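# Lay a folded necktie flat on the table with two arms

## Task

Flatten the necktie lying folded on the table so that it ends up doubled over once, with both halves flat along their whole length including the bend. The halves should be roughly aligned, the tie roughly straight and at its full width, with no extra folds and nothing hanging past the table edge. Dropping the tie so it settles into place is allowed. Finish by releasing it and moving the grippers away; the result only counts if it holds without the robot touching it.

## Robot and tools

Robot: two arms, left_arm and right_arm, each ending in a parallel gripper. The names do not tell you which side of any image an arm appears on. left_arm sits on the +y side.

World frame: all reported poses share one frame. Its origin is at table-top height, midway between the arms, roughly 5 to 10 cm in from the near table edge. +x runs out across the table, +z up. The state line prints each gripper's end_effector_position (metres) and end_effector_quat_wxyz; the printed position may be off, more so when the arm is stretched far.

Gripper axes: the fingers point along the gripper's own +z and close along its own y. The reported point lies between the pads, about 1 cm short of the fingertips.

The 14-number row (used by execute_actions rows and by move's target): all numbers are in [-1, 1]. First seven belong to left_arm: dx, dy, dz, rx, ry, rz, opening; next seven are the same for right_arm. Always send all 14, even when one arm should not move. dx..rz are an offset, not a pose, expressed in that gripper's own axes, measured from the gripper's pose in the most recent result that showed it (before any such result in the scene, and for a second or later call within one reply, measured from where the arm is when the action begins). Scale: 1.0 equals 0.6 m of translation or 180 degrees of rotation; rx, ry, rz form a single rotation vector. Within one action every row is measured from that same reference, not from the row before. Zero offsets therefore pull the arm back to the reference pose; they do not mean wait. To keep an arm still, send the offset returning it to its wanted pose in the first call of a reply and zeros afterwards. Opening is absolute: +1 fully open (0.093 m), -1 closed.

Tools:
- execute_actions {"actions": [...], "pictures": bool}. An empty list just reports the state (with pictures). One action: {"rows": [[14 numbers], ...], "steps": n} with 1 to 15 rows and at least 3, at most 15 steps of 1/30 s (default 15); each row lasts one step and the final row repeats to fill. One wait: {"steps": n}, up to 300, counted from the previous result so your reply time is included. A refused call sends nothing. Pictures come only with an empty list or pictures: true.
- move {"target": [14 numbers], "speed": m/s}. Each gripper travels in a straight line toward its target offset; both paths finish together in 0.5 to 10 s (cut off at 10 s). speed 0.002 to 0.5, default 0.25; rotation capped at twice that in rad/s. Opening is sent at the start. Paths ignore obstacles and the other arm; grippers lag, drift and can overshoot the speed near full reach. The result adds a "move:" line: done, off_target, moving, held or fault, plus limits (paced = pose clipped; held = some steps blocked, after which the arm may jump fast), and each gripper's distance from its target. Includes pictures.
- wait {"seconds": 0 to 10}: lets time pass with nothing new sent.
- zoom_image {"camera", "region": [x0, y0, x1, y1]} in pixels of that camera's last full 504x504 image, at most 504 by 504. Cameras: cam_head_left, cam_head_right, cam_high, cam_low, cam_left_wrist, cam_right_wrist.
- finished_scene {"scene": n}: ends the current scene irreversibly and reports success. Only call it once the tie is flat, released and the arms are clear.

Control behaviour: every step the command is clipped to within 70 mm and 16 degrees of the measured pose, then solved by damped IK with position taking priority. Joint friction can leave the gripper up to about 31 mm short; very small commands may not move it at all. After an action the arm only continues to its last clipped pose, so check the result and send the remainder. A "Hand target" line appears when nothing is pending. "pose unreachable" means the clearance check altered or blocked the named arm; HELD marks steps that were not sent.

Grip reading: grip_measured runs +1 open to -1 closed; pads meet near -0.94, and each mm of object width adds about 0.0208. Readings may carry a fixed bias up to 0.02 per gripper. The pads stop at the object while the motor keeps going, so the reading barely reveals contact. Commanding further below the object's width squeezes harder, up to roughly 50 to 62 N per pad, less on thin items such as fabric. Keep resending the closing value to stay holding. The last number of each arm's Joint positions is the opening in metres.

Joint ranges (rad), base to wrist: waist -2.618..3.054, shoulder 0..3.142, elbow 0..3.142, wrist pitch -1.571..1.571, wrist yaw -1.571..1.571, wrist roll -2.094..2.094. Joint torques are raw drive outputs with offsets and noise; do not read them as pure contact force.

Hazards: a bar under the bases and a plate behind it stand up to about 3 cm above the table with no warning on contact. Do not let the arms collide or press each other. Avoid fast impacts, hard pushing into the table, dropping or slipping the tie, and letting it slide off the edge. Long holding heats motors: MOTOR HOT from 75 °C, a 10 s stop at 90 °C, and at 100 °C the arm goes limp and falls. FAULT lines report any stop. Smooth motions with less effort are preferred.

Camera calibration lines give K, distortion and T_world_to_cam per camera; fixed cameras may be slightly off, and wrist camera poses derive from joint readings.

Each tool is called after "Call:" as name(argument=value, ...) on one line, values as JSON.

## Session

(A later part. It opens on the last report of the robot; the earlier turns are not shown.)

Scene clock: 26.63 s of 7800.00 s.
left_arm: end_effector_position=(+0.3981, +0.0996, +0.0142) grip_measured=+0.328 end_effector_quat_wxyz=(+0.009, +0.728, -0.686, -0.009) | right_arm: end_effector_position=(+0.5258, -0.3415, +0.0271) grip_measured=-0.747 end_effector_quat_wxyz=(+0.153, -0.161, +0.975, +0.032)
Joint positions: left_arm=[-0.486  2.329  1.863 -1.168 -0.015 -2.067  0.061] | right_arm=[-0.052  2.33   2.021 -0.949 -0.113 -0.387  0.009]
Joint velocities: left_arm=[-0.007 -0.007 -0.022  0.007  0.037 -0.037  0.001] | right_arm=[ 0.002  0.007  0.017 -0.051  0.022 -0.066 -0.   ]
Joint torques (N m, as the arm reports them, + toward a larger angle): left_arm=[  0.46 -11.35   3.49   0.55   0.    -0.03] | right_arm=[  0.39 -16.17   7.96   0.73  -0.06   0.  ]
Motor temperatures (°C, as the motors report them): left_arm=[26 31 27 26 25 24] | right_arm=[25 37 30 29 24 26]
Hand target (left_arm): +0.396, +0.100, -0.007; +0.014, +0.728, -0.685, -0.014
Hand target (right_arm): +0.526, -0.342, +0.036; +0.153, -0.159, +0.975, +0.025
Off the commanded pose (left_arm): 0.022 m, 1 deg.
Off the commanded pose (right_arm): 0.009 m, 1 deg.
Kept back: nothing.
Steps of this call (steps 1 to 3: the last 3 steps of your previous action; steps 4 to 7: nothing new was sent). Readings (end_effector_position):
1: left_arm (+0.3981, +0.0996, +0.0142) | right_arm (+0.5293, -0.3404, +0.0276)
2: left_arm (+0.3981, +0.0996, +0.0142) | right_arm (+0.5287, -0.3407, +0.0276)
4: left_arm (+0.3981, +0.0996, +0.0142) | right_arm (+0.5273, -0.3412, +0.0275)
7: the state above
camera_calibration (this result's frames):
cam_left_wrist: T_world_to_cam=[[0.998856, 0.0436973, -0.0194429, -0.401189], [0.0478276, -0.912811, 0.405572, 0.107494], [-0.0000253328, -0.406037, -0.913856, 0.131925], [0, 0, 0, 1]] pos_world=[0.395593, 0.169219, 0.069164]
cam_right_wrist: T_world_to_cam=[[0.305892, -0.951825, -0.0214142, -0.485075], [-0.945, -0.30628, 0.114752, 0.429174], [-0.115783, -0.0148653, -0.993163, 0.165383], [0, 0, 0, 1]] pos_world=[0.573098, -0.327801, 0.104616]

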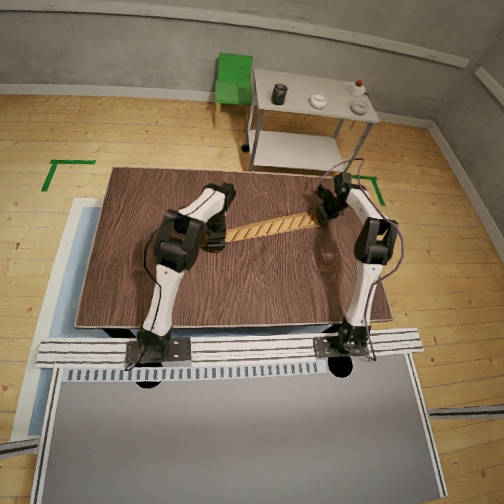

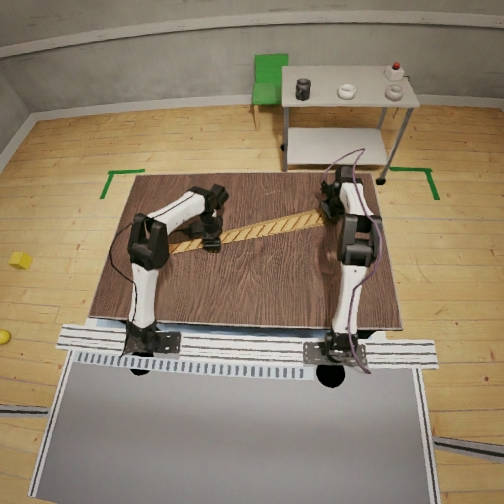

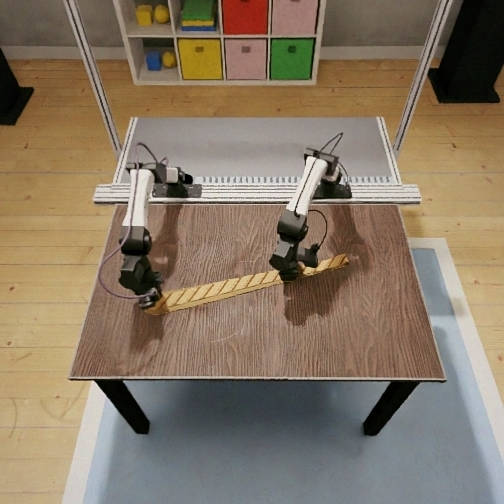

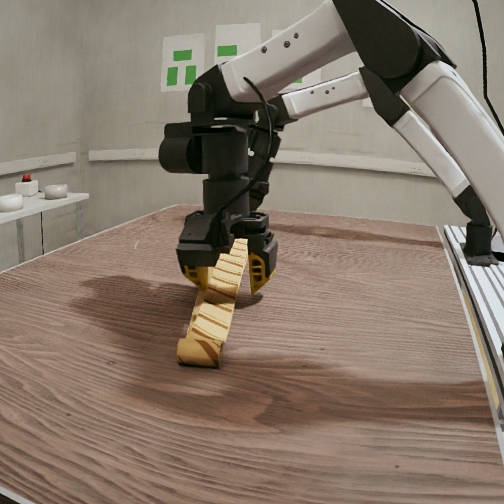

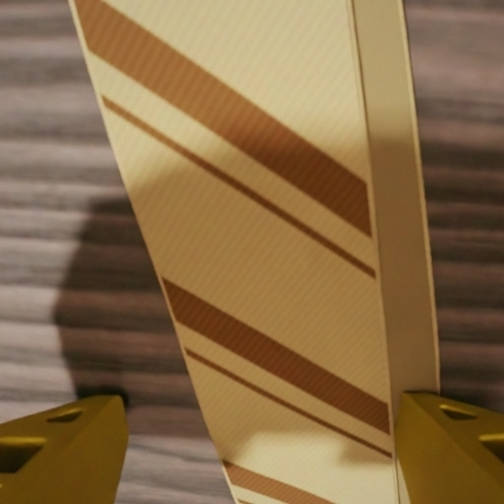

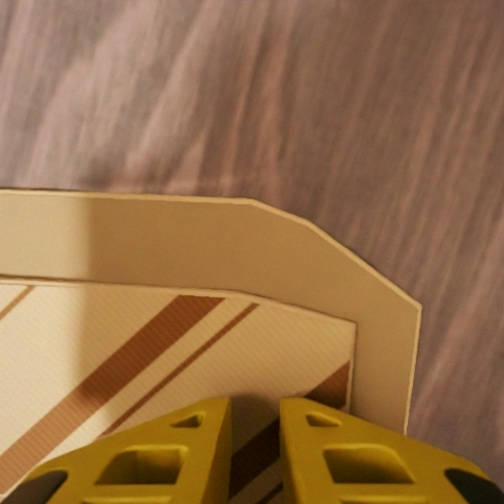

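Call:
execute_actions(actions=[{"rows":[[0,0,0.030,0,0,0,0.33, -0.006,0.004,-0.010,0,0,0,-0.75],[0,0,0.030,0,0,0,0.33, -0.012,0.006,-0.008,0,0,0,-0.75],[0,0,0.030,0,0,0,0.33, -0.016,0.008,-0.004,0,0,0,-0.75],[0,0,0.024,0,0,0,0.33, -0.016,0.008,0.003,0,0,0,-0.75],[0,0,0.014,0,0,0,0.33, -0.014,0.008,0.011,0,0,0,-0.75],[0,0,0.002,0,0,0,0.33, -0.012,0.008,0.019,0,0,0,-0.75],[0,0,-0.010,0,0,0,0.33, -0.010,0.008,0.027,0,0,0,-0.75],[0,0,-0.022,0.002,0,0,0.33, -0.008,0.008,0.034,0,0,0,-0.75],[-0.004,0,-0.034,0.004,0,0,0.33, -0.006,0.008,0.040,0,0,0,-0.75],[-0.012,0.001,-0.044,0.006,0,-0.003,0.2, -0.004,0.008,0.044,0,0,0,-0.75],[-0.024,0.002,-0.052,0.008,0,-0.006,0.0, -0.004,0.008,0.044,0,0,0,-0.75],[-0.040,0.004,-0.056,0.008,0,-0.010,-0.2, -0.004,0.008,0.044,0,0,0,-0.75],[-0.058,0.006,-0.058,0.008,0,-0.015,-0.4, -0.004,0.008,0.044,0,0,0,-0.75],[-0.078,0.008,-0.058,0.008,0,-0.020,-0.55, -0.004,0.008,0.044,0,0,0,-0.75],[-0.098,0.010,-0.058,0.008,0,-0.025,-0.55, -0.004,0.008,0.044,0,0,0,-0.75]],"steps":15}])

Scene clock: 27.47 s of 7800.00 s.
left_arm: end_effector_position=(+0.3970, +0.1031, +0.0285) grip_measured=-0.098 end_effector_quat_wxyz=(+0.007, +0.730, -0.684, -0.003) | right_arm: end_effector_position=(+0.5348, -0.3409, +0.0244) grip_measured=-0.747 end_effector_quat_wxyz=(+0.161, -0.158, +0.974, +0.030)
Joint positions: left_arm=[-0.481  2.293  1.861 -1.188 -0.015 -2.067  0.041] | right_arm=[-0.049  2.355  2.049 -0.934 -0.111 -0.378  0.009]
Joint velocities: left_arm=[ 0.115 -0.481 -0.237 -0.037  0.037  0.095 -0.208] | right_arm=[-0.012 -0.022 -0.002 -0.022 -0.095  0.022 -0.001]
Joint torques (N m, as the arm reports them, + toward a larger angle): left_arm=[  2.27 -16.01   6.32  -0.22  -0.2    0.04] | right_arm=[  1.29 -13.43   4.07   1.23  -0.17   0.02]
Motor temperatures (°C, as the motors report them): left_arm=[26 32 27 26 25 24] | right_arm=[25 38 30 29 24 26]
Steps of this call (steps 1 to 13: nothing new was sent; steps 14 to 25: the first 12 steps of this action). Readings (end_effector_position):
14: left_arm (+0.3980, +0.0996, +0.0144) | right_arm (+0.5252, -0.3417, +0.0273)
15: left_arm (+0.3978, +0.0997, +0.0145) | right_arm (+0.5254, -0.3417, +0.0279)
17: left_arm (+0.3979, +0.0996, +0.0145) | right_arm (+0.5288, -0.3420, +0.0297)
21: left_arm (+0.3982, +0.0996, +0.0172) | right_arm (+0.5326, -0.3412, +0.0256)
25: the state above

Call:
execute_actions(actions=[{"rows":[[-0.11,0.010,-0.03,0.004,0,-0.028,-0.55, 0.016,0,0.032,0,0.006,0,-0.75],[-0.13,0.012,-0.03,0.004,0,-0.033,-0.55, 0.016,0,0.032,0,0.006,0,-0.75],[-0.15,0.014,-0.028,0.004,0,-0.038,-0.55, 0.016,0,0.032,0,0.006,0,-0.75],[-0.168,0.015,-0.026,0.004,0,-0.043,-0.55, 0.016,0,0.032,0,0.006,0,-0.75],[-0.184,0.017,-0.024,0.004,0,-0.047,-0.55, 0.016,0,0.032,0,0.006,0,-0.75],[-0.198,0.018,-0.022,0.004,0,-0.050,-0.55, 0.016,0,0.032,0,0.006,0,-0.75],[-0.209,0.019,-0.020,0.004,0,-0.053,-0.55, 0.016,0,0.032,0,0.006,0,-0.75],[-0.217,0.020,-0.018,0.004,0,-0.055,-0.55, 0.016,0,0.032,0,0.006,0,-0.75],[-0.222,0.020,-0.018,0.004,0,-0.056,-0.55, 0.016,0,0.032,0,0.006,0,-0.75]],"steps":13}])

Call:
execute_actions(actions=[{"steps":8}], pictures=true)

Scene clock: 28.07 s of 7800.00 s.
left_arm: end_effector_position=(+0.3695, +0.2351, +0.0358) grip_measured=-0.548 end_effector_quat_wxyz=(+0.015, +0.796, -0.605, -0.023) | right_arm: end_effector_position=(+0.5383, -0.3412, +0.0247) grip_measured=-0.747 end_effector_quat_wxyz=(+0.170, -0.158, +0.972, +0.028)
Joint positions: left_arm=[-0.19   2.067  1.548 -1.136 -0.033 -1.983  0.019] | right_arm=[-0.049  2.352  2.041 -0.91  -0.111 -0.378  0.009]
Joint velocities: left_arm=[ 0.481 -0.1   -0.129  0.154 -0.022  0.11  -0.001] | right_arm=[ 0.017 -0.017 -0.007  0.022 -0.066  0.051  0.001]
Joint torques (N m, as the arm reports them, + toward a larger angle): left_arm=[ -1.71 -12.29   6.16   0.29   0.03   0.05] | right_arm=[  0.09 -13.79   4.04   1.12  -0.12  -0.07]
Motor temperatures (°C, as the motors report them): left_arm=[26 32 27 26 25 24] | right_arm=[25 38 30 29 24 26]
Off your previous action's commanded pose (left_arm): 0.036 m, 3 deg at its last step (step 3 of this call).
Off your previous action's commanded pose (right_arm): 0.024 m, 1 deg at its last step (step 3 of this call).
Steps of this call (steps 1 to 3: the last 3 steps of your previous action; steps 4 to 8: nothing new was sent; steps 9 to 18: the first 10 steps of this action). Readings (end_effector_position):
9: left_arm (+0.3951, +0.1619, +0.0522) | right_arm (+0.5381, -0.3412, +0.0247)
10: left_arm (+0.3924, +0.1650, +0.0498) | right_arm (+0.5383, -0.3412, +0.0243)
12: left_arm (+0.3827, +0.1771, +0.0443) | right_arm (+0.5382, -0.3412, +0.0249)
16: left_arm (+0.3702, +0.2181, +0.0368) | right_arm (+0.5383, -0.3412, +0.0247)
18: the state above

Scene clock: 28.33 s of 7800.00 s.
left_arm: end_effector_position=(+0.3760, +0.2418, +0.0368) grip_measured=-0.548 end_effector_quat_wxyz=(+0.007, +0.795, -0.607, -0.011) | right_arm: end_effector_position=(+0.5383, -0.3412, +0.0247) grip_measured=-0.747 end_effector_quat_wxyz=(+0.170, -0.158, +0.972, +0.028)
Joint positions: left_arm=[-0.172  2.06   1.543 -1.109 -0.038 -1.96   0.019] | right_arm=[-0.049  2.352  2.041 -0.91  -0.111 -0.378  0.009]
Joint velocities: left_arm=[-0.007  0.002  0.012 -0.095 -0.037 -0.066 -0.   ] | right_arm=[ 0.007 -0.022 -0.017  0.022 -0.022 -0.037 -0.001]
Joint torques (N m, as the arm reports them, + toward a larger angle): left_arm=[ -0.67 -12.3    5.7    0.2   -0.03   0.02] | right_arm=[  0.08 -13.76   4.02   1.13  -0.11  -0.08]
Motor temperatures (°C, as the motors report them): left_arm=[26 32 27 26 25 24] | right_arm=[25 38 30 29 24 26]
Hand target (left_arm): +0.377, +0.236, +0.037; +0.003, +0.787, -0.617, -0.002
Hand target (right_arm): +0.532, -0.341, +0.004; +0.152, -0.159, +0.975, +0.028
Off the commanded pose (left_arm): 0.007 m, 2 deg.
Off the commanded pose (right_arm): 0.022 m, 2 deg.
Kept back: nothing.
Steps of this call (steps 1 to 3: the last 3 steps of your previous action; steps 4 to 8: nothing new was sent). Readings (end_effector_position):
1: left_arm (+0.3702, +0.2402, +0.0358) | right_arm (+0.5383, -0.3412, +0.0247)
2: left_arm (+0.3713, +0.2428, +0.0360) | right_arm (+0.5383, -0.3412, +0.0247)
4: left_arm (+0.3735, +0.2428, +0.0364) | right_arm (+0.5383, -0.3412, +0.0247)
8: the state above
camera_calibration (this result's frames):
cam_left_wrist: T_world_to_cam=[[0.968573, 0.24812, -0.0173879, -0.423025], [0.23443, -0.887299, 0.397169, 0.153236], [0.0831172, -0.388763, -0.917581, 0.174948], [0, 0, 0, 1]] pos_world=[0.359267, 0.30894, 0.0923133]
cam_right_wrist: T_world_to_cam=[[0.298788, -0.954271, -0.00958875, -0.485976], [-0.950867, -0.298546, 0.0819933, 0.447886], [-0.0811065, -0.015381, -0.996587, 0.145656], [0, 0, 0, 1]] pos_world=[0.582897, -0.327798, 0.103776]

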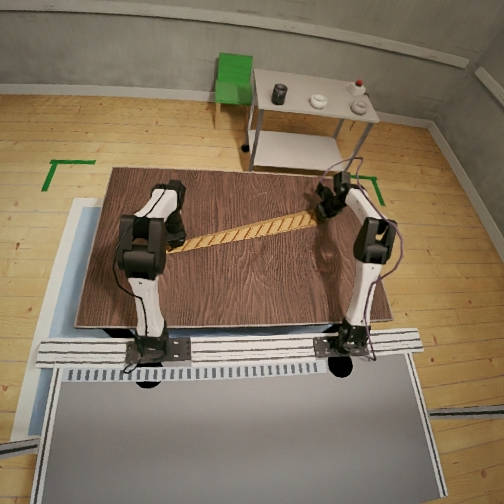

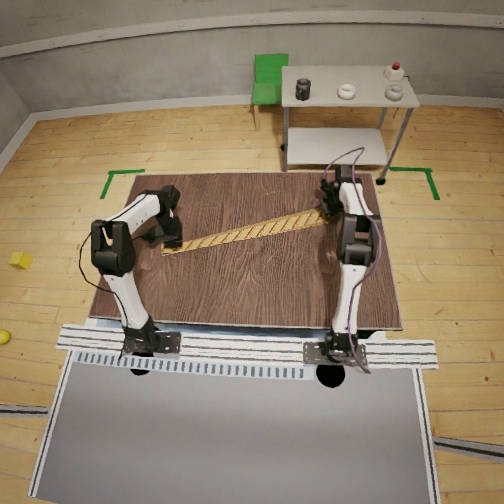

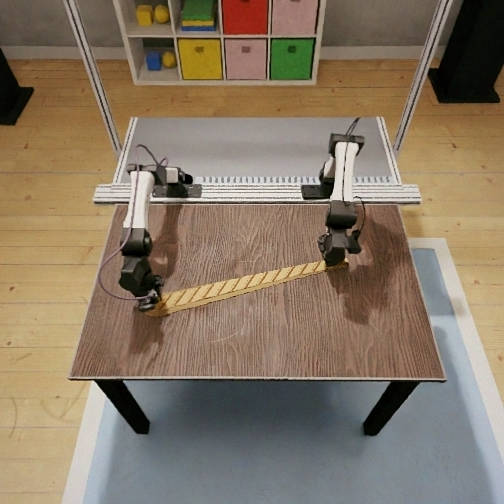

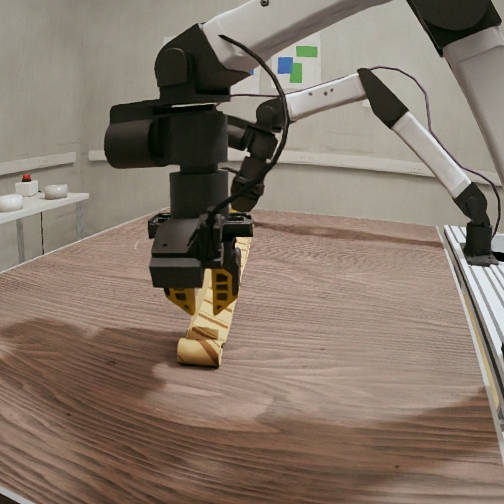

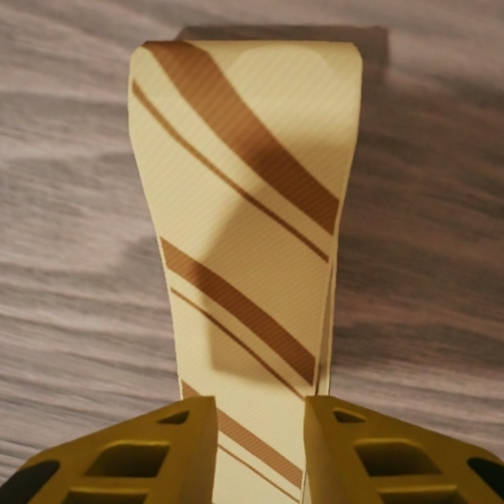

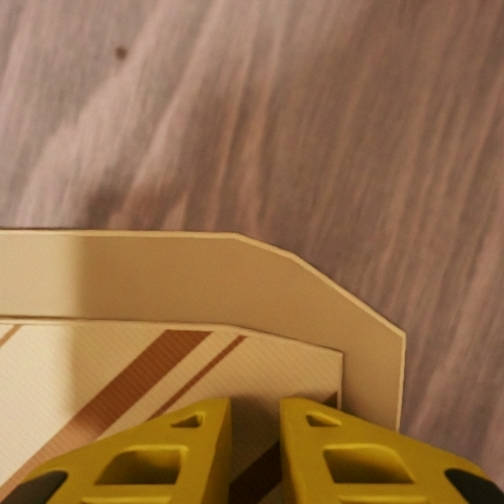

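Call:
execute_actions(actions=[{"rows":[[0,0.004,0.008,0.004,0,0,-0.65, 0.018,0,0.030,0,0.01,0,-0.75],[0,0.007,0.015,0.006,0,0,-0.65, 0.018,0,0.030,0,0.01,0,-0.75],[0,0.008,0.022,0.006,0,0,-0.65, 0.018,0,0.030,0,0.01,0,-0.75],[0,0.008,0.028,0.006,0,0,-0.65, 0.018,0,0.030,0,0.01,0,-0.75],[0,0.008,0.034,0.006,0,0,-0.65, 0.018,0,0.030,0,0.01,0,-0.75],[0,0.008,0.039,0.006,0,0,-0.65, 0.018,0,0.030,0,0.01,0,-0.75],[0,0.008,0.043,0.006,0,0,-0.65, 0.018,0,0.030,0,0.01,0,-0.75],[0,0.008,0.046,0.006,0,0,-0.65, 0.018,0,0.030,0,0.01,0,-0.75],[-0.003,0.008,0.048,0.006,-0.004,0,-0.65, 0.018,0,0.030,0,0.01,0,-0.75],[-0.008,0.008,0.048,0.006,-0.008,0,-0.65, 0.018,0,0.030,0,0.01,0,-0.75],[-0.014,0.008,0.048,0.006,-0.012,0,-0.65, 0.018,0,0.030,0,0.01,0,-0.75],[-0.021,0.008,0.048,0.006,-0.012,0,-0.65, 0.018,0,0.030,0,0.01,0,-0.75],[-0.028,0.008,0.048,0.006,-0.012,0,-0.65, 0.018,0,0.030,0,0.01,0,-0.75],[-0.035,0.008,0.048,0.006,-0.012,0,-0.65, 0.018,0,0.030,0,0.01,0,-0.75],[-0.042,0.008,0.048,0.006,-0.012,0,-0.65, 0.018,0,0.030,0,0.01,0,-0.75]],"steps":15}])

Scene clock: 29.07 s of 7800.00 s.
left_arm: end_effector_position=(+0.3648, +0.2443, +0.0157) grip_measured=-0.648 end_effector_quat_wxyz=(+0.004, +0.794, -0.607, -0.017) | right_arm: end_effector_position=(+0.5384, -0.3412, +0.0247) grip_measured=-0.747 end_effector_quat_wxyz=(+0.170, -0.158, +0.972, +0.028)
Joint positions: left_arm=[-0.172  2.049  1.439 -1.024 -0.049 -1.959  0.014] | right_arm=[-0.049  2.352  2.041 -0.909 -0.111 -0.378  0.009]
Joint velocities: left_arm=[ 0.032 -0.012 -0.002  0.11  -0.066  0.051 -0.001] | right_arm=[ 0.012 -0.002 -0.007 -0.066 -0.051 -0.037 -0.001]
Joint torques (N m, as the arm reports them, + toward a larger angle): left_arm=[  0.86 -10.64   4.86   0.23  -0.25   0.03] | right_arm=[  0.12 -13.4    4.69   1.13  -0.07  -0.08]
Motor temperatures (°C, as the motors report them): left_arm=[26 32 27 26 25 24] | right_arm=[25 38 30 29 24 26]
Steps of this call (steps 1 to 10: nothing new was sent; steps 11 to 22: the first 12 steps of this action). Readings (end_effector_position):
11: left_arm (+0.3770, +0.2416, +0.0360) | right_arm (+0.5384, -0.3412, +0.0247)
12: left_arm (+0.3760, +0.2417, +0.0345) | right_arm (+0.5384, -0.3412, +0.0247)
14: left_arm (+0.3708, +0.2422, +0.0291) | right_arm (+0.5384, -0.3412, +0.0247)
18: left_arm (+0.3634, +0.2427, +0.0178) | right_arm (+0.5384, -0.3412, +0.0247)
22: the state above

Call:
execute_actions(actions=[{"rows":[[-0.041,-0.012,0.012,0.01,-0.008,0,-0.65, 0.018,0,0.030,0,0.01,0,-0.75],[-0.048,-0.014,0.012,0.01,-0.008,0,-0.65, 0.018,0,0.030,0,0.01,0,-0.75],[-0.055,-0.014,0.012,0.01,-0.008,0,-0.65, 0.018,0,0.030,0,0.01,0,-0.75],[-0.062,-0.014,0.012,0.01,-0.008,0,-0.65, 0.018,0,0.030,0,0.01,0,-0.75],[-0.069,-0.014,0.012,0.01,-0.008,0,-0.65, 0.018,0,0.030,0,0.01,0,-0.75],[-0.076,-0.013,0.012,0.01,-0.008,0,-0.65, 0.018,0,0.030,0,0.01,0,-0.75],[-0.083,-0.013,0.012,0.01,-0.008,0,-0.65, 0.018,0,0.030,0,0.01,0,-0.75],[-0.090,-0.012,0.012,0.01,-0.008,0,-0.65, 0.018,0,0.030,0,0.01,0,-0.75],[-0.096,-0.012,0.012,0.01,-0.008,0,-0.65, 0.018,0,0.030,0,0.01,0,-0.75],[-0.102,-0.012,0.012,0.01,-0.008,0,-0.65, 0.018,0,0.030,0,0.01,0,-0.75]],"steps":13}])

Call:
execute_actions(actions=[{"steps":7}], pictures=true)

Scene clock: 29.67 s of 7800.00 s.
left_arm: end_effector_position=(+0.3622, +0.2874, +0.0149) grip_measured=-0.648 end_effector_quat_wxyz=(-0.004, +0.799, -0.601, -0.004) | right_arm: end_effector_position=(+0.5384, -0.3412, +0.0247) grip_measured=-0.747 end_effector_quat_wxyz=(+0.170, -0.158, +0.972, +0.028)
Joint positions: left_arm=[-0.053  2.001  1.373 -0.971 -0.051 -1.856  0.014] | right_arm=[-0.049  2.352  2.041 -0.909 -0.111 -0.378  0.009]
Joint velocities: left_arm=[ 0.335 -0.11  -0.159 -0.007  0.037  0.3   -0.001] | right_arm=[-0.007 -0.007  0.002 -0.095  0.037  0.022 -0.   ]
Joint torques (N m, as the arm reports them, + toward a larger angle): left_arm=[  0.99 -10.54   4.76   0.19  -0.51   0.03] | right_arm=[  0.09 -13.39   4.69   1.13  -0.06  -0.07]
Motor temperatures (°C, as the motors report them): left_arm=[26 32 27 26 25 24] | right_arm=[25 38 30 29 24 26]
Off your previous action's commanded pose (left_arm): 0.019 m, 2 deg at its last step (step 3 of this call).
Off your previous action's commanded pose (right_arm): 0.021 m, 2 deg at its last step (step 3 of this call).
Steps of this call (steps 1 to 3: the last 3 steps of your previous action; steps 4 to 8: nothing new was sent; steps 9 to 18: the first 10 steps of this action). Readings (end_effector_position):
9: left_arm (+0.3661, +0.2548, +0.0151) | right_arm (+0.5384, -0.3412, +0.0247)
10: left_arm (+0.3661, +0.2557, +0.0152) | right_arm (+0.5384, -0.3412, +0.0247)
12: left_arm (+0.3660, +0.2604, +0.0150) | right_arm (+0.5384, -0.3412, +0.0247)
16: left_arm (+0.3643, +0.2780, +0.0151) | right_arm (+0.5384, -0.3412, +0.0247)
18: the state above

Scene clock: 29.90 s of 7800.00 s.
left_arm: end_effector_position=(+0.3612, +0.2953, +0.0150) grip_measured=-0.648 end_effector_quat_wxyz=(-0.004, +0.796, -0.605, -0.002) | right_arm: end_effector_position=(+0.5384, -0.3412, +0.0247) grip_measured=-0.747 end_effector_quat_wxyz=(+0.170, -0.158, +0.972, +0.028)
Joint positions: left_arm=[-0.031  1.994  1.365 -0.965 -0.05  -1.823  0.014] | right_arm=[-0.049  2.352  2.041 -0.909 -0.111 -0.378  0.009]
Joint velocities: left_arm=[-0.002 -0.012 -0.007 -0.022  0.037  0.051 -0.001] | right_arm=[-0.002  0.007  0.002 -0.051 -0.081 -0.022  0.001]
Joint torques (N m, as the arm reports them, + toward a larger angle): left_arm=[  0.98 -10.59   4.68   0.25  -0.5    0.03] | right_arm=[  0.11 -13.42   4.68   1.14  -0.07  -0.08]
Motor temperatures (°C, as the motors report them): left_arm=[26 32 27 26 25 24] | right_arm=[25 38 30 29 24 26]
Hand target (left_arm): +0.356, +0.305, +0.009; -0.015, +0.794, -0.607, -0.019
Hand target (right_arm): +0.534, -0.342, +0.005; +0.154, -0.159, +0.975, +0.025
Off the commanded pose (left_arm): 0.013 m, 2 deg.
Off the commanded pose (right_arm): 0.021 m, 2 deg.
Kept back: nothing.
Steps of this call (steps 1 to 3: the last 3 steps of your previous action; steps 4 to 7: nothing new was sent). Readings (end_effector_position):
1: left_arm (+0.3616, +0.2911, +0.0150) | right_arm (+0.5384, -0.3412, +0.0247)
2: left_arm (+0.3611, +0.2937, +0.0149) | right_arm (+0.5384, -0.3412, +0.0247)
4: left_arm (+0.3611, +0.2953, +0.0150) | right_arm (+0.5384, -0.3412, +0.0247)
7: the state above
camera_calibration (this result's frames):
cam_left_wrist: T_world_to_cam=[[0.967477, 0.252778, 0.00959726, -0.423683], [0.228145, -0.88833, 0.398523, 0.215372], [0.109263, -0.383372, -0.917108, 0.166002], [0, 0, 0, 1]] pos_world=[0.342629, 0.362059, 0.0704773]
cam_right_wrist: T_world_to_cam=[[0.298784, -0.954274, -0.00944954, -0.48601], [-0.9509, -0.298536, 0.0816395, 0.447994], [-0.0807275, -0.015407, -0.996617, 0.14548], [0, 0, 0, 1]] pos_world=[0.582954, -0.327803, 0.103821]

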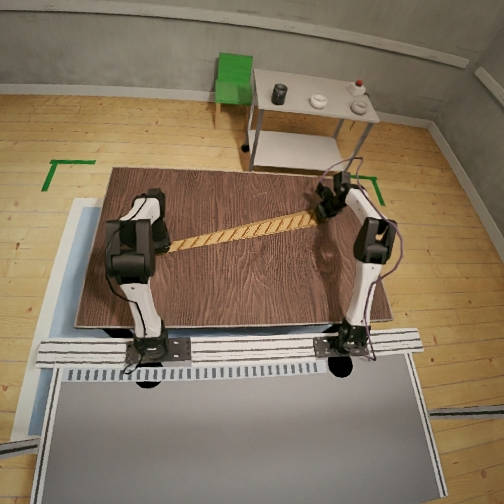

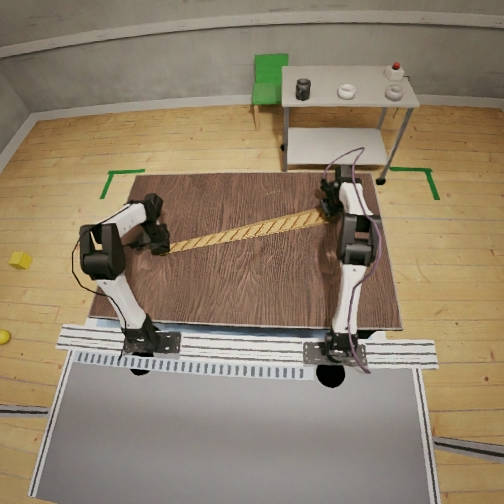

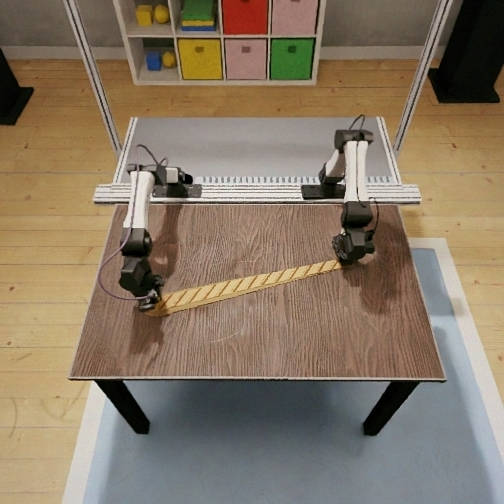

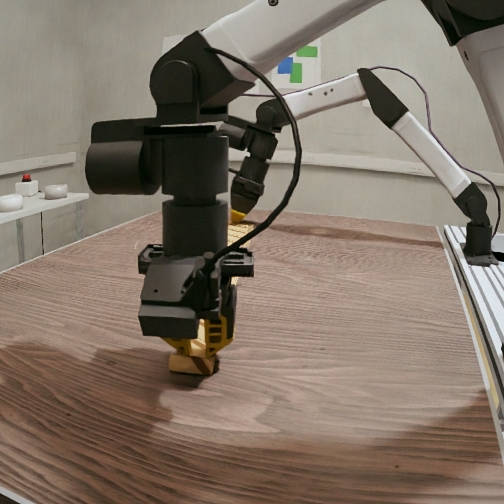

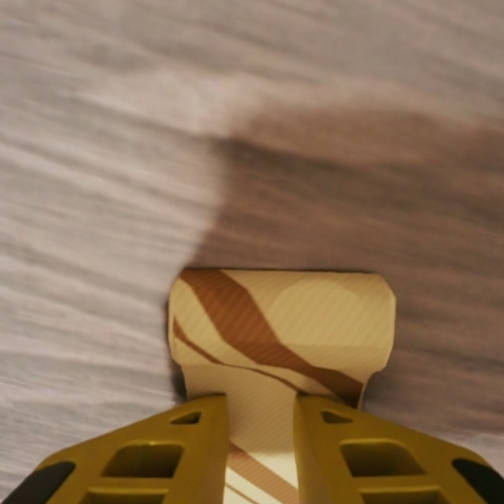

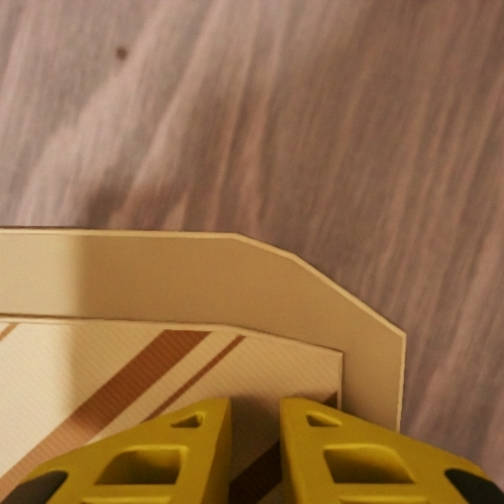

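Call:
execute_actions(actions=[{"rows":[[-0.022,0,0.011,0,-0.012,0,-0.65, 0.018,0,0.030,0,0.01,0,-0.75],[-0.027,0,0.011,0,-0.012,0,-0.65, 0.018,0,0.030,0,0.01,0,-0.75],[-0.032,0,0.011,0,-0.012,0,-0.65, 0.018,0,0.030,0,0.01,0,-0.75],[-0.037,0,0.011,0,-0.012,0,-0.65, 0.018,0,0.030,0,0.01,0,-0.75],[-0.042,0,0.011,0,-0.012,0,-0.65, 0.018,0,0.030,0,0.01,0,-0.75],[-0.047,0,0.011,0,-0.012,0,-0.65, 0.018,0,0.030,0,0.01,0,-0.75],[-0.052,0,0.011,0,-0.012,0,-0.65, 0.018,0,0.030,0,0.01,0,-0.75],[-0.057,0,0.011,0,-0.012,0,-0.65, 0.018,0,0.030,0,0.01,0,-0.75],[-0.062,0,0.011,0,-0.012,0,-0.65, 0.018,0,0.030,0,0.01,0,-0.75]],"steps":12}])

Call:
execute_actions(actions=[{"steps":7}], pictures=true)

Scene clock: 30.43 s of 7800.00 s.
left_arm: end_effector_position=(+0.3592, +0.3119, +0.0149) grip_measured=-0.648 end_effector_quat_wxyz=(-0.002, +0.798, -0.603, +0.002) | right_arm: end_effector_position=(+0.5384, -0.3412, +0.0247) grip_measured=-0.747 end_effector_quat_wxyz=(+0.170, -0.158, +0.972, +0.028)
Joint positions: left_arm=[ 0.019  1.985  1.355 -0.958 -0.043 -1.776  0.014] | right_arm=[-0.049  2.352  2.041 -0.909 -0.111 -0.378  0.009]
Joint velocities: left_arm=[ 0.247 -0.066 -0.066  0.007  0.051  0.168 -0.   ] | right_arm=[-0.012 -0.012  0.007  0.007 -0.037 -0.022  0.   ]
Joint torques (N m, as the arm reports them, + toward a larger angle): left_arm=[  1.51 -10.52   4.58   0.19  -0.7    0.03] | right_arm=[  0.07 -13.39   4.69   1.13  -0.07  -0.08]
Motor temperatures (°C, as the motors report them): left_arm=[26 32 27 26 25 24] | right_arm=[25 38 30 29 24 26]
Steps of this call (steps 1 to 7: nothing new was sent; steps 8 to 16: the first 9 steps of this action). Readings (end_effector_position):
8: left_arm (+0.3612, +0.2953, +0.0150) | right_arm (+0.5384, -0.3412, +0.0247)
9: left_arm (+0.3611, +0.2957, +0.0150) | right_arm (+0.5384, -0.3412, +0.0247)
11: left_arm (+0.3610, +0.2976, +0.0149) | right_arm (+0.5384, -0.3412, +0.0247)
15: left_arm (+0.3596, +0.3090, +0.0149) | right_arm (+0.5384, -0.3412, +0.0247)
16: the state above

Scene clock: 30.67 s of 7800.00 s.
left_arm: end_effector_position=(+0.3582, +0.3169, +0.0149) grip_measured=-0.648 end_effector_quat_wxyz=(+0.000, +0.796, -0.606, +0.004) | right_arm: end_effector_position=(+0.5384, -0.3412, +0.0247) grip_measured=-0.747 end_effector_quat_wxyz=(+0.170, -0.158, +0.972, +0.028)
Joint positions: left_arm=[ 0.037  1.981  1.351 -0.956 -0.037 -1.753  0.014] | right_arm=[-0.049  2.352  2.041 -0.909 -0.111 -0.378  0.009]
Joint velocities: left_arm=[-0.002  0.007 -0.007  0.051  0.022 -0.022 -0.001] | right_arm=[-0.002 -0.002 -0.002  0.066 -0.037 -0.066 -0.   ]
Joint torques (N m, as the arm reports them, + toward a larger angle): left_arm=[  1.49 -10.42   4.59   0.28  -0.62   0.07] | right_arm=[  0.13 -13.41   4.68   1.14  -0.07  -0.08]
Motor temperatures (°C, as the motors report them): left_arm=[26 32 27 26 25 24] | right_arm=[25 39 30 29 24 26]
Hand target (left_arm): +0.351, +0.331, +0.009; -0.014, +0.796, -0.605, -0.018
Hand target (right_arm): +0.534, -0.342, +0.005; +0.154, -0.159, +0.975, +0.025
Off the commanded pose (left_arm): 0.017 m, 3 deg.
Off the commanded pose (right_arm): 0.021 m, 2 deg.
Kept back: nothing.
Steps of this call (steps 1 to 3: the last 3 steps of your previous action; steps 4 to 7: nothing new was sent). Readings (end_effector_position):
1: left_arm (+0.3587, +0.3143, +0.0149) | right_arm (+0.5384, -0.3412, +0.0247)
2: left_arm (+0.3583, +0.3160, +0.0149) | right_arm (+0.5384, -0.3412, +0.0247)
4: left_arm (+0.3582, +0.3169, +0.0149) | right_arm (+0.5384, -0.3412, +0.0247)
7: the state above
camera_calibration (this result's frames):
cam_left_wrist: T_world_to_cam=[[0.968033, 0.250543, 0.0118076, -0.425856], [0.223614, -0.883396, 0.411836, 0.23517], [0.113613, -0.39603, -0.911182, 0.176891], [0, 0, 0, 1]] pos_world=[0.339559, 0.384498, 0.069357]
cam_right_wrist: T_world_to_cam=[[0.298784, -0.954274, -0.00944954, -0.48601], [-0.9509, -0.298536, 0.0816395, 0.447994], [-0.0807275, -0.015407, -0.996617, 0.14548], [0, 0, 0, 1]] pos_world=[0.582954, -0.327803, 0.103821]

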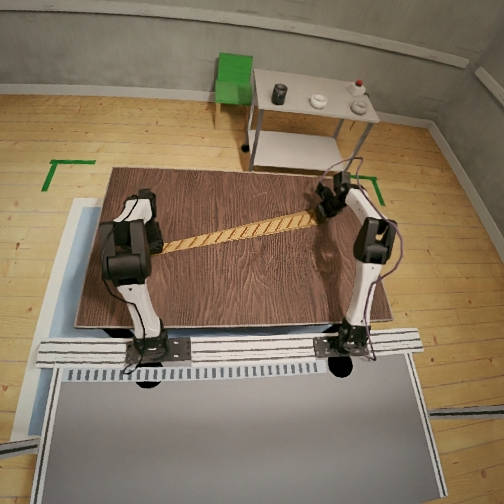

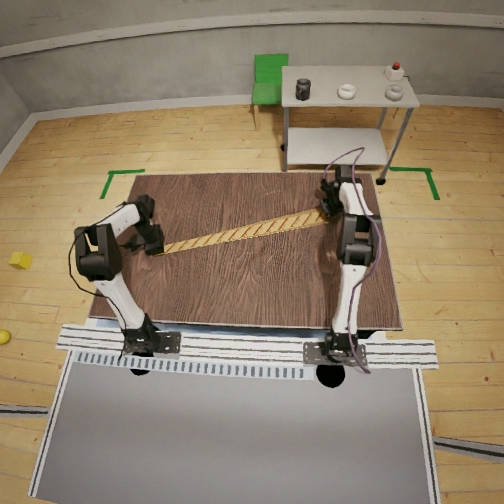

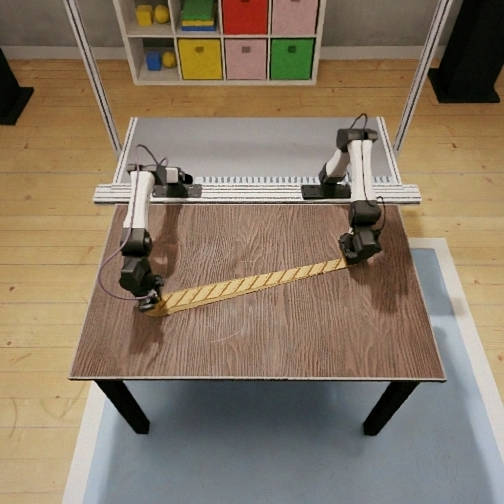

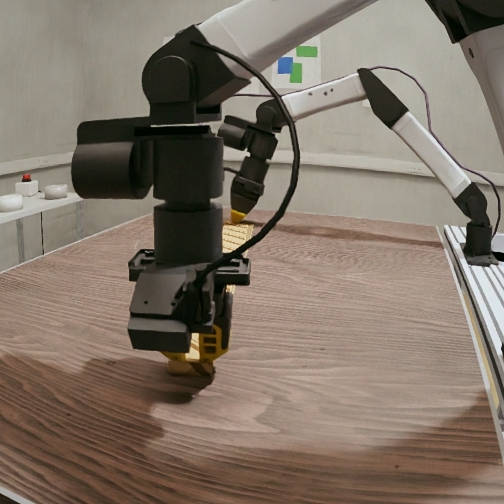

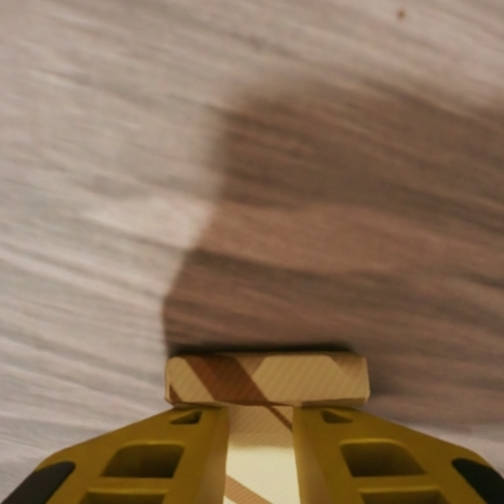

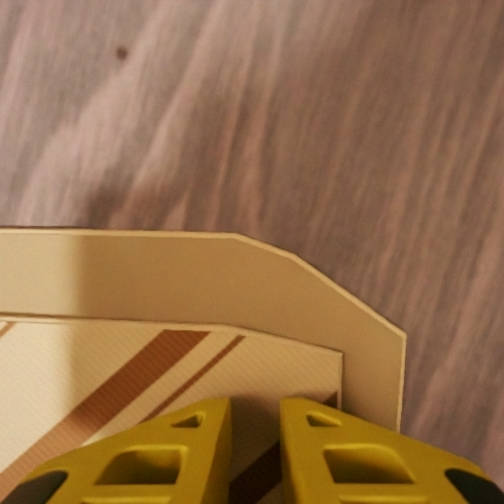

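Call:
execute_actions(actions=[{"rows":[[-0.028,0.004,0.009,0,-0.016,0,-0.65, 0.018,0,0.030,0,0.01,0,-0.75],[-0.031,0.004,0.008,0,-0.016,0,-0.65, 0.018,0,0.030,0,0.01,0,-0.75],[-0.034,0.004,0.007,0,-0.016,0,-0.65, 0.018,0,0.030,0,0.01,0,-0.75],[-0.037,0.004,0.006,0,-0.016,0,-0.65, 0.018,0,0.030,0,0.01,0,-0.75],[-0.040,0.004,0.006,0,-0.016,0,-0.65, 0.018,0,0.030,0,0.01,0,-0.75]],"steps":9}])

Call:
execute_actions(actions=[{"steps":7}], pictures=true)

Scene clock: 31.03 s of 7800.00 s.
left_arm: end_effector_position=(+0.3579, +0.3216, +0.0152) grip_measured=-0.648 end_effector_quat_wxyz=(+0.000, +0.794, -0.608, +0.006) | right_arm: end_effector_position=(+0.5385, -0.3411, +0.0247) grip_measured=-0.747 end_effector_quat_wxyz=(+0.170, -0.158, +0.972, +0.028)
Joint positions: left_arm=[ 0.051  1.98   1.351 -0.955 -0.035 -1.733  0.014] | right_arm=[-0.049  2.352  2.041 -0.909 -0.111 -0.378  0.009]
Joint velocities: left_arm=[ 0.144 -0.012 -0.017 -0.051  0.022  0.11  -0.001] | right_arm=[-0.022 -0.012  0.002  0.081 -0.007  0.007  0.001]
Joint torques (N m, as the arm reports them, + toward a larger angle): left_arm=[  1.6  -11.13   4.46   0.24  -0.62   0.02] | right_arm=[  0.19 -13.37   4.7    1.12  -0.03  -0.08]
Motor temperatures (°C, as the motors report them): left_arm=[26 32 27 26 25 24] | right_arm=[25 39 30 29 24 26]
Steps of this call (steps 1 to 5: nothing new was sent; steps 6 to 11: the first 6 steps of this action). Readings (end_effector_position):
6: left_arm (+0.3582, +0.3169, +0.0149) | right_arm (+0.5384, -0.3412, +0.0247)
7: left_arm (+0.3582, +0.3171, +0.0149) | right_arm (+0.5384, -0.3412, +0.0247)
9: left_arm (+0.3582, +0.3183, +0.0154) | right_arm (+0.5384, -0.3412, +0.0247)
11: the state above

Scene clock: 31.27 s of 7800.00 s.
left_arm: end_effector_position=(+0.3523, +0.3361, +0.0121) grip_measured=-0.648 end_effector_quat_wxyz=(-0.008, +0.798, -0.602, -0.010) | right_arm: end_effector_position=(+0.5391, -0.3411, +0.0250) grip_measured=-0.747 end_effector_quat_wxyz=(+0.172, -0.158, +0.972, +0.028)
Joint positions: left_arm=[ 0.077  1.98   1.339 -0.954 -0.07  -1.722  0.014] | right_arm=[-0.049  2.352  2.041 -0.906 -0.112 -0.378  0.009]
Joint velocities: left_arm=[ 0.027  0.017 -0.022  0.037 -0.022  0.007 -0.   ] | right_arm=[-0.017  0.012 -0.012  0.037 -0.066  0.037  0.   ]
Joint torques (N m, as the arm reports them, + toward a larger angle): left_arm=[  0.2  -11.06   5.62   0.2   -0.11   0.05] | right_arm=[  0.17 -13.42   4.71   1.12  -0.06  -0.07]
Motor temperatures (°C, as the motors report them): left_arm=[26 32 27 26 25 24] | right_arm=[25 39 30 29 24 26]
Hand target (left_arm): +0.350, +0.339, +0.011; -0.014, +0.796, -0.606, -0.016
Hand target (right_arm): +0.534, -0.342, +0.005; +0.154, -0.159, +0.975, +0.025
Off the commanded pose (left_arm): 0.004 m, 1 deg.
Off the commanded pose (right_arm): 0.021 m, 2 deg.
Kept back: nothing.
Steps of this call (steps 1 to 3: the last 3 steps of your previous action; steps 4 to 7: nothing new was sent). Readings (end_effector_position):
1: left_arm (+0.3577, +0.3233, +0.0152) | right_arm (+0.5385, -0.3411, +0.0248)
2: left_arm (+0.3575, +0.3256, +0.0151) | right_arm (+0.5386, -0.3410, +0.0248)
4: left_arm (+0.3552, +0.3312, +0.0137) | right_arm (+0.5391, -0.3411, +0.0250)
7: the state above
camera_calibration (this result's frames):
cam_left_wrist: T_world_to_cam=[[0.965828, 0.259118, 0.00583895, -0.426941], [0.237354, -0.893307, 0.381661, 0.253395], [0.104111, -0.367233, -0.924284, 0.17637], [0, 0, 0, 1]] pos_world=[0.333846, 0.401756, 0.0687978]
cam_right_wrist: T_world_to_cam=[[0.2991, -0.954176, -0.0093432, -0.486226], [-0.951061, -0.298892, 0.0784063, 0.448729], [-0.077606, -0.0145654, -0.996878, 0.144407], [0, 0, 0, 1]] pos_world=[0.583406, -0.327721, 0.10423]

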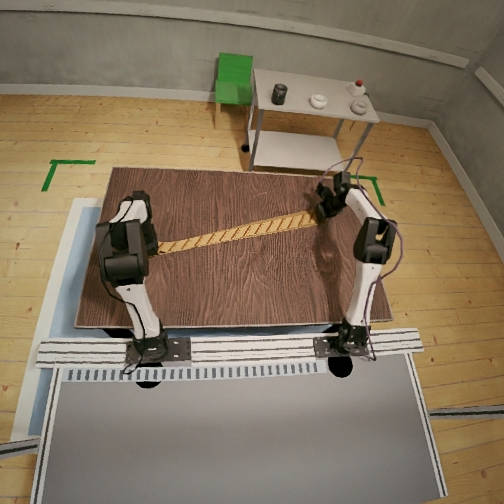

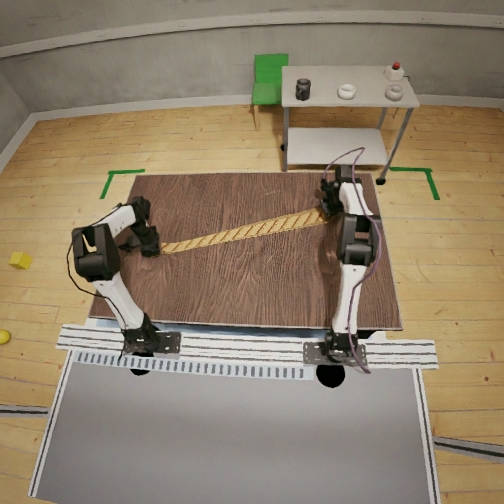

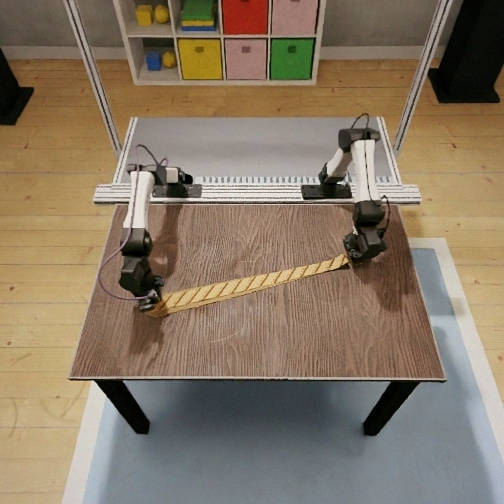

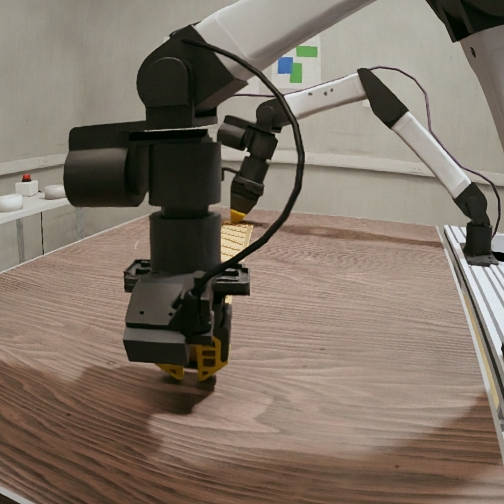

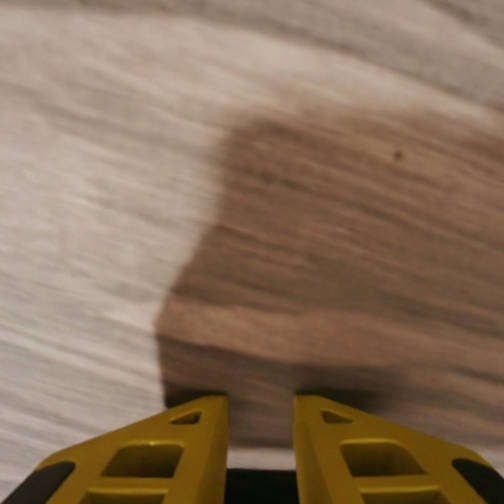

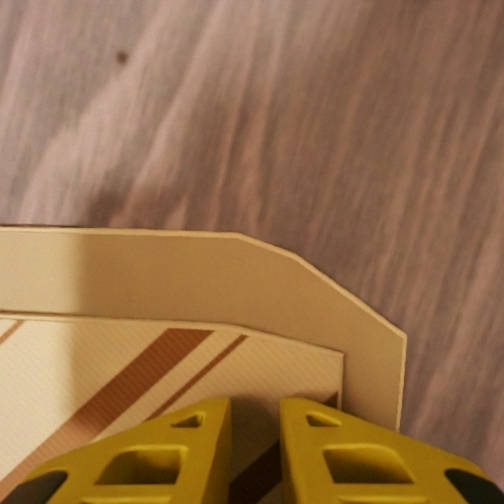

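Call:
execute_actions(actions=[{"rows":[[0,0,-0.012,0,0,0,-0.65, 0.018,0,0.030,0,0.01,0,-0.75],[0,0,-0.024,0,0,0,-0.65, 0.018,0,0.030,0,0.01,0,-0.75],[0,0,-0.036,0,0.002,0,-0.65, 0.018,0,0.030,0,0.01,0,-0.75],[0,0,-0.046,0,0.004,0,-0.65, 0.018,0,0.030,0,0.01,0,-0.75],[0,0,-0.055,0,0.006,0,-0.65, 0.018,0,0.030,0,0.01,0,-0.75],[0.003,0,-0.062,0,0.008,0,-0.65, 0.018,0,0.030,0,0.01,0,-0.75],[0.008,0,-0.066,0,0.008,0,-0.65, 0.018,0,0.030,0,0.01,0,-0.75],[0.015,0,-0.068,0,0.008,0,-0.65, 0.018,0,0.030,0,0.01,0,-0.75],[0.023,0,-0.068,0,0.008,0,-0.65, 0.018,0,0.030,0,0.01,0,-0.75],[0.031,0,-0.068,0,0.008,0,-0.65, 0.018,0,0.030,0,0.01,0,-0.75],[0.038,0,-0.068,0,0.008,0,-0.65, 0.018,0,0.030,0,0.01,0,-0.75],[0.043,0,-0.068,0,0.008,0,-0.65, 0.018,0,0.030,0,0.01,0,-0.75]],"steps":15}])

Call:
execute_actions(actions=[{"steps":8}], pictures=true)

Scene clock: 31.87 s of 7800.00 s.
left_arm: end_effector_position=(+0.3619, +0.3289, +0.0496) grip_measured=-0.648 end_effector_quat_wxyz=(-0.015, +0.799, -0.601, +0.004) | right_arm: end_effector_position=(+0.5391, -0.3411, +0.0250) grip_measured=-0.747 end_effector_quat_wxyz=(+0.172, -0.158, +0.972, +0.028)
Joint positions: left_arm=[ 0.054  1.942  1.441 -1.064 -0.06  -1.747  0.014] | right_arm=[-0.049  2.352  2.041 -0.906 -0.112 -0.378  0.009]
Joint velocities: left_arm=[-0.31   0.007  0.056 -0.168  0.037 -0.256 -0.001] | right_arm=[-0.007 -0.002 -0.002  0.007 -0.007  0.007  0.001]
Joint torques (N m, as the arm reports them, + toward a larger angle): left_arm=[-1.2  -9.85  8.41 -0.05  0.02 -0.14] | right_arm=[  0.14 -13.37   4.74   1.14  -0.07  -0.08]
Motor temperatures (°C, as the motors report them): left_arm=[26 32 27 26 25 24] | right_arm=[25 39 30 29 24 26]
Steps of this call (steps 1 to 6: nothing new was sent; steps 7 to 18: the first 12 steps of this action). Readings (end_effector_position):
7: left_arm (+0.3517, +0.3374, +0.0120) | right_arm (+0.5391, -0.3411, +0.0250)
8: left_arm (+0.3509, +0.3373, +0.0127) | right_arm (+0.5391, -0.3411, +0.0250)
10: left_arm (+0.3501, +0.3368, +0.0170) | right_arm (+0.5391, -0.3411, +0.0250)
14: left_arm (+0.3555, +0.3362, +0.0377) | right_arm (+0.5391, -0.3411, +0.0250)
18: the state above

Scene clock: 32.13 s of 7800.00 s.
left_arm: end_effector_position=(+0.3583, +0.3147, +0.0505) grip_measured=-0.648 end_effector_quat_wxyz=(-0.004, +0.797, -0.604, +0.000) | right_arm: end_effector_position=(+0.5391, -0.3411, +0.0250) grip_measured=-0.747 end_effector_quat_wxyz=(+0.172, -0.158, +0.972, +0.028)
Joint positions: left_arm=[ 0.02   1.942  1.443 -1.088 -0.049 -1.774  0.014] | right_arm=[-0.049  2.352  2.041 -0.906 -0.112 -0.378  0.009]
Joint velocities: left_arm=[-0.007 -0.007 -0.002 -0.066 -0.051 -0.037  0.   ] | right_arm=[ 0.002  0.007 -0.002 -0.022 -0.022 -0.022 -0.001]
Joint torques (N m, as the arm reports them, + toward a larger angle): left_arm=[-0.3  -9.69  8.79  0.03 -0.03 -0.1 ] | right_arm=[  0.14 -13.39   4.73   1.14  -0.07  -0.08]
Motor temperatures (°C, as the motors report them): left_arm=[26 32 27 26 25 24] | right_arm=[25 39 30 29 24 26]
Hand target (left_arm): +0.360, +0.311, +0.052; -0.001, +0.798, -0.602, +0.000
Hand target (right_arm): +0.535, -0.342, +0.005; +0.156, -0.159, +0.975, +0.026
Off the commanded pose (left_arm): 0.005 m, 1 deg.
Off the commanded pose (right_arm): 0.021 m, 2 deg.
Kept back: nothing.
Steps of this call (steps 1 to 3: the last 3 steps of your previous action; steps 4 to 8: nothing new was sent). Readings (end_effector_position):
1: left_arm (+0.3622, +0.3248, +0.0501) | right_arm (+0.5391, -0.3411, +0.0250)
2: left_arm (+0.3617, +0.3209, +0.0503) | right_arm (+0.5391, -0.3411, +0.0250)
4: left_arm (+0.3604, +0.3158, +0.0505) | right_arm (+0.5391, -0.3411, +0.0250)
8: the state above
camera_calibration (this result's frames):
cam_left_wrist: T_world_to_cam=[[0.966883, 0.25486, 0.0135658, -0.426851], [0.228281, -0.887371, 0.400575, 0.218659], [0.114128, -0.384212, -0.916164, 0.204748], [0, 0, 0, 1]] pos_world=[0.339432, 0.381485, 0.105785]
cam_right_wrist: T_world_to_cam=[[0.2991, -0.954176, -0.0093432, -0.486226], [-0.951061, -0.298892, 0.0784063, 0.448729], [-0.077606, -0.0145654, -0.996878, 0.144407], [0, 0, 0, 1]] pos_world=[0.583406, -0.327721, 0.10423]

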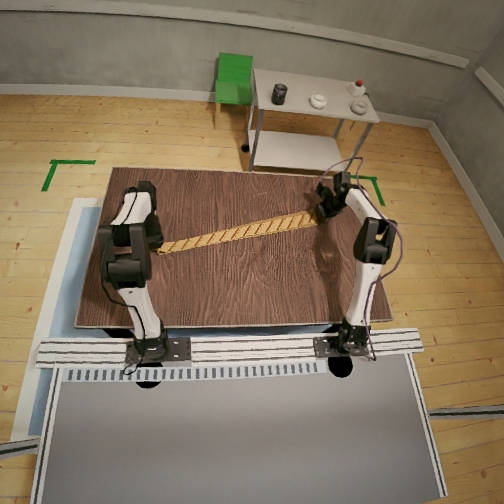

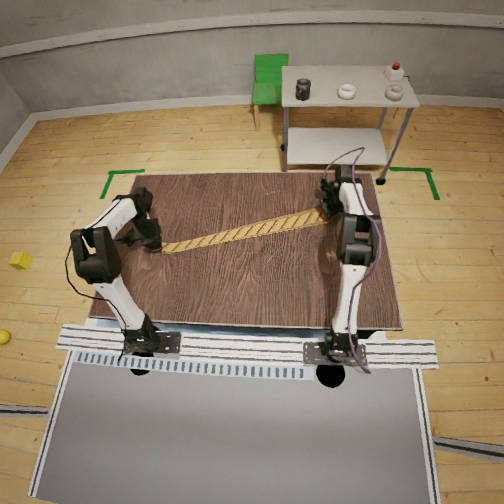

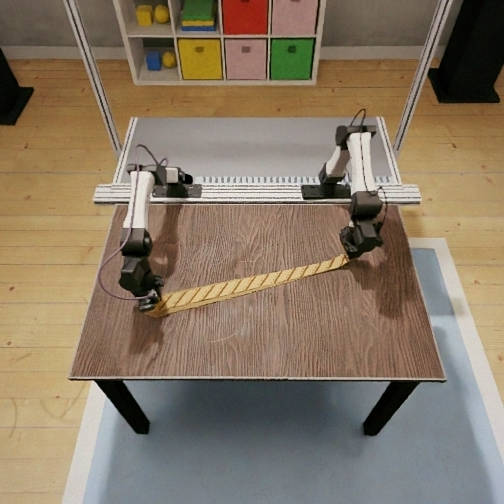

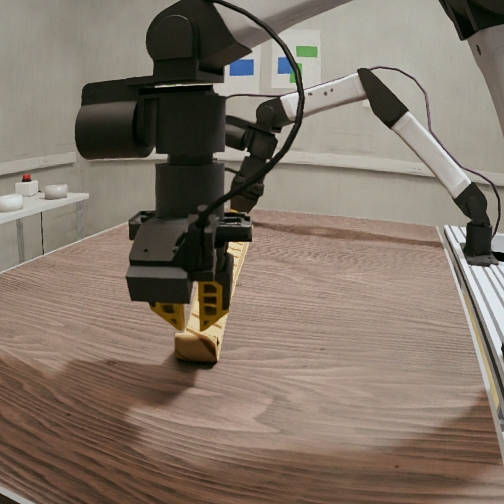

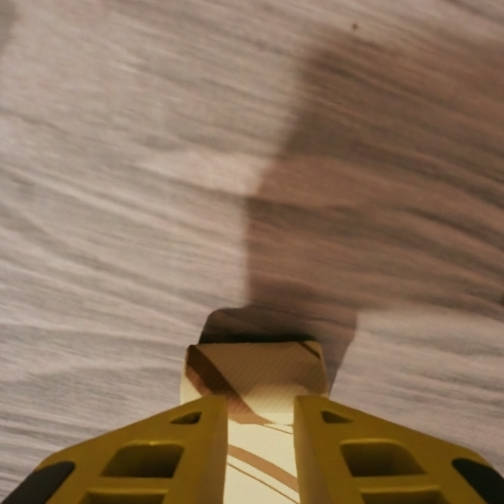

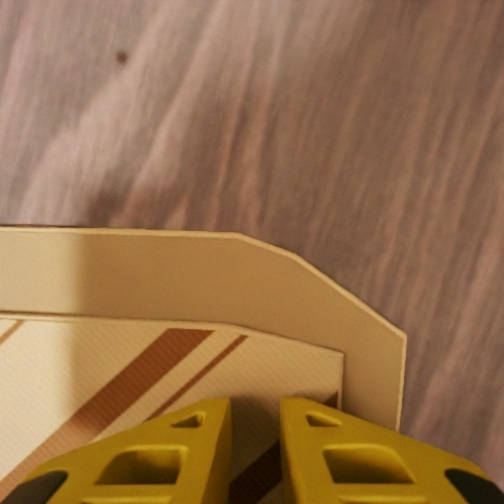

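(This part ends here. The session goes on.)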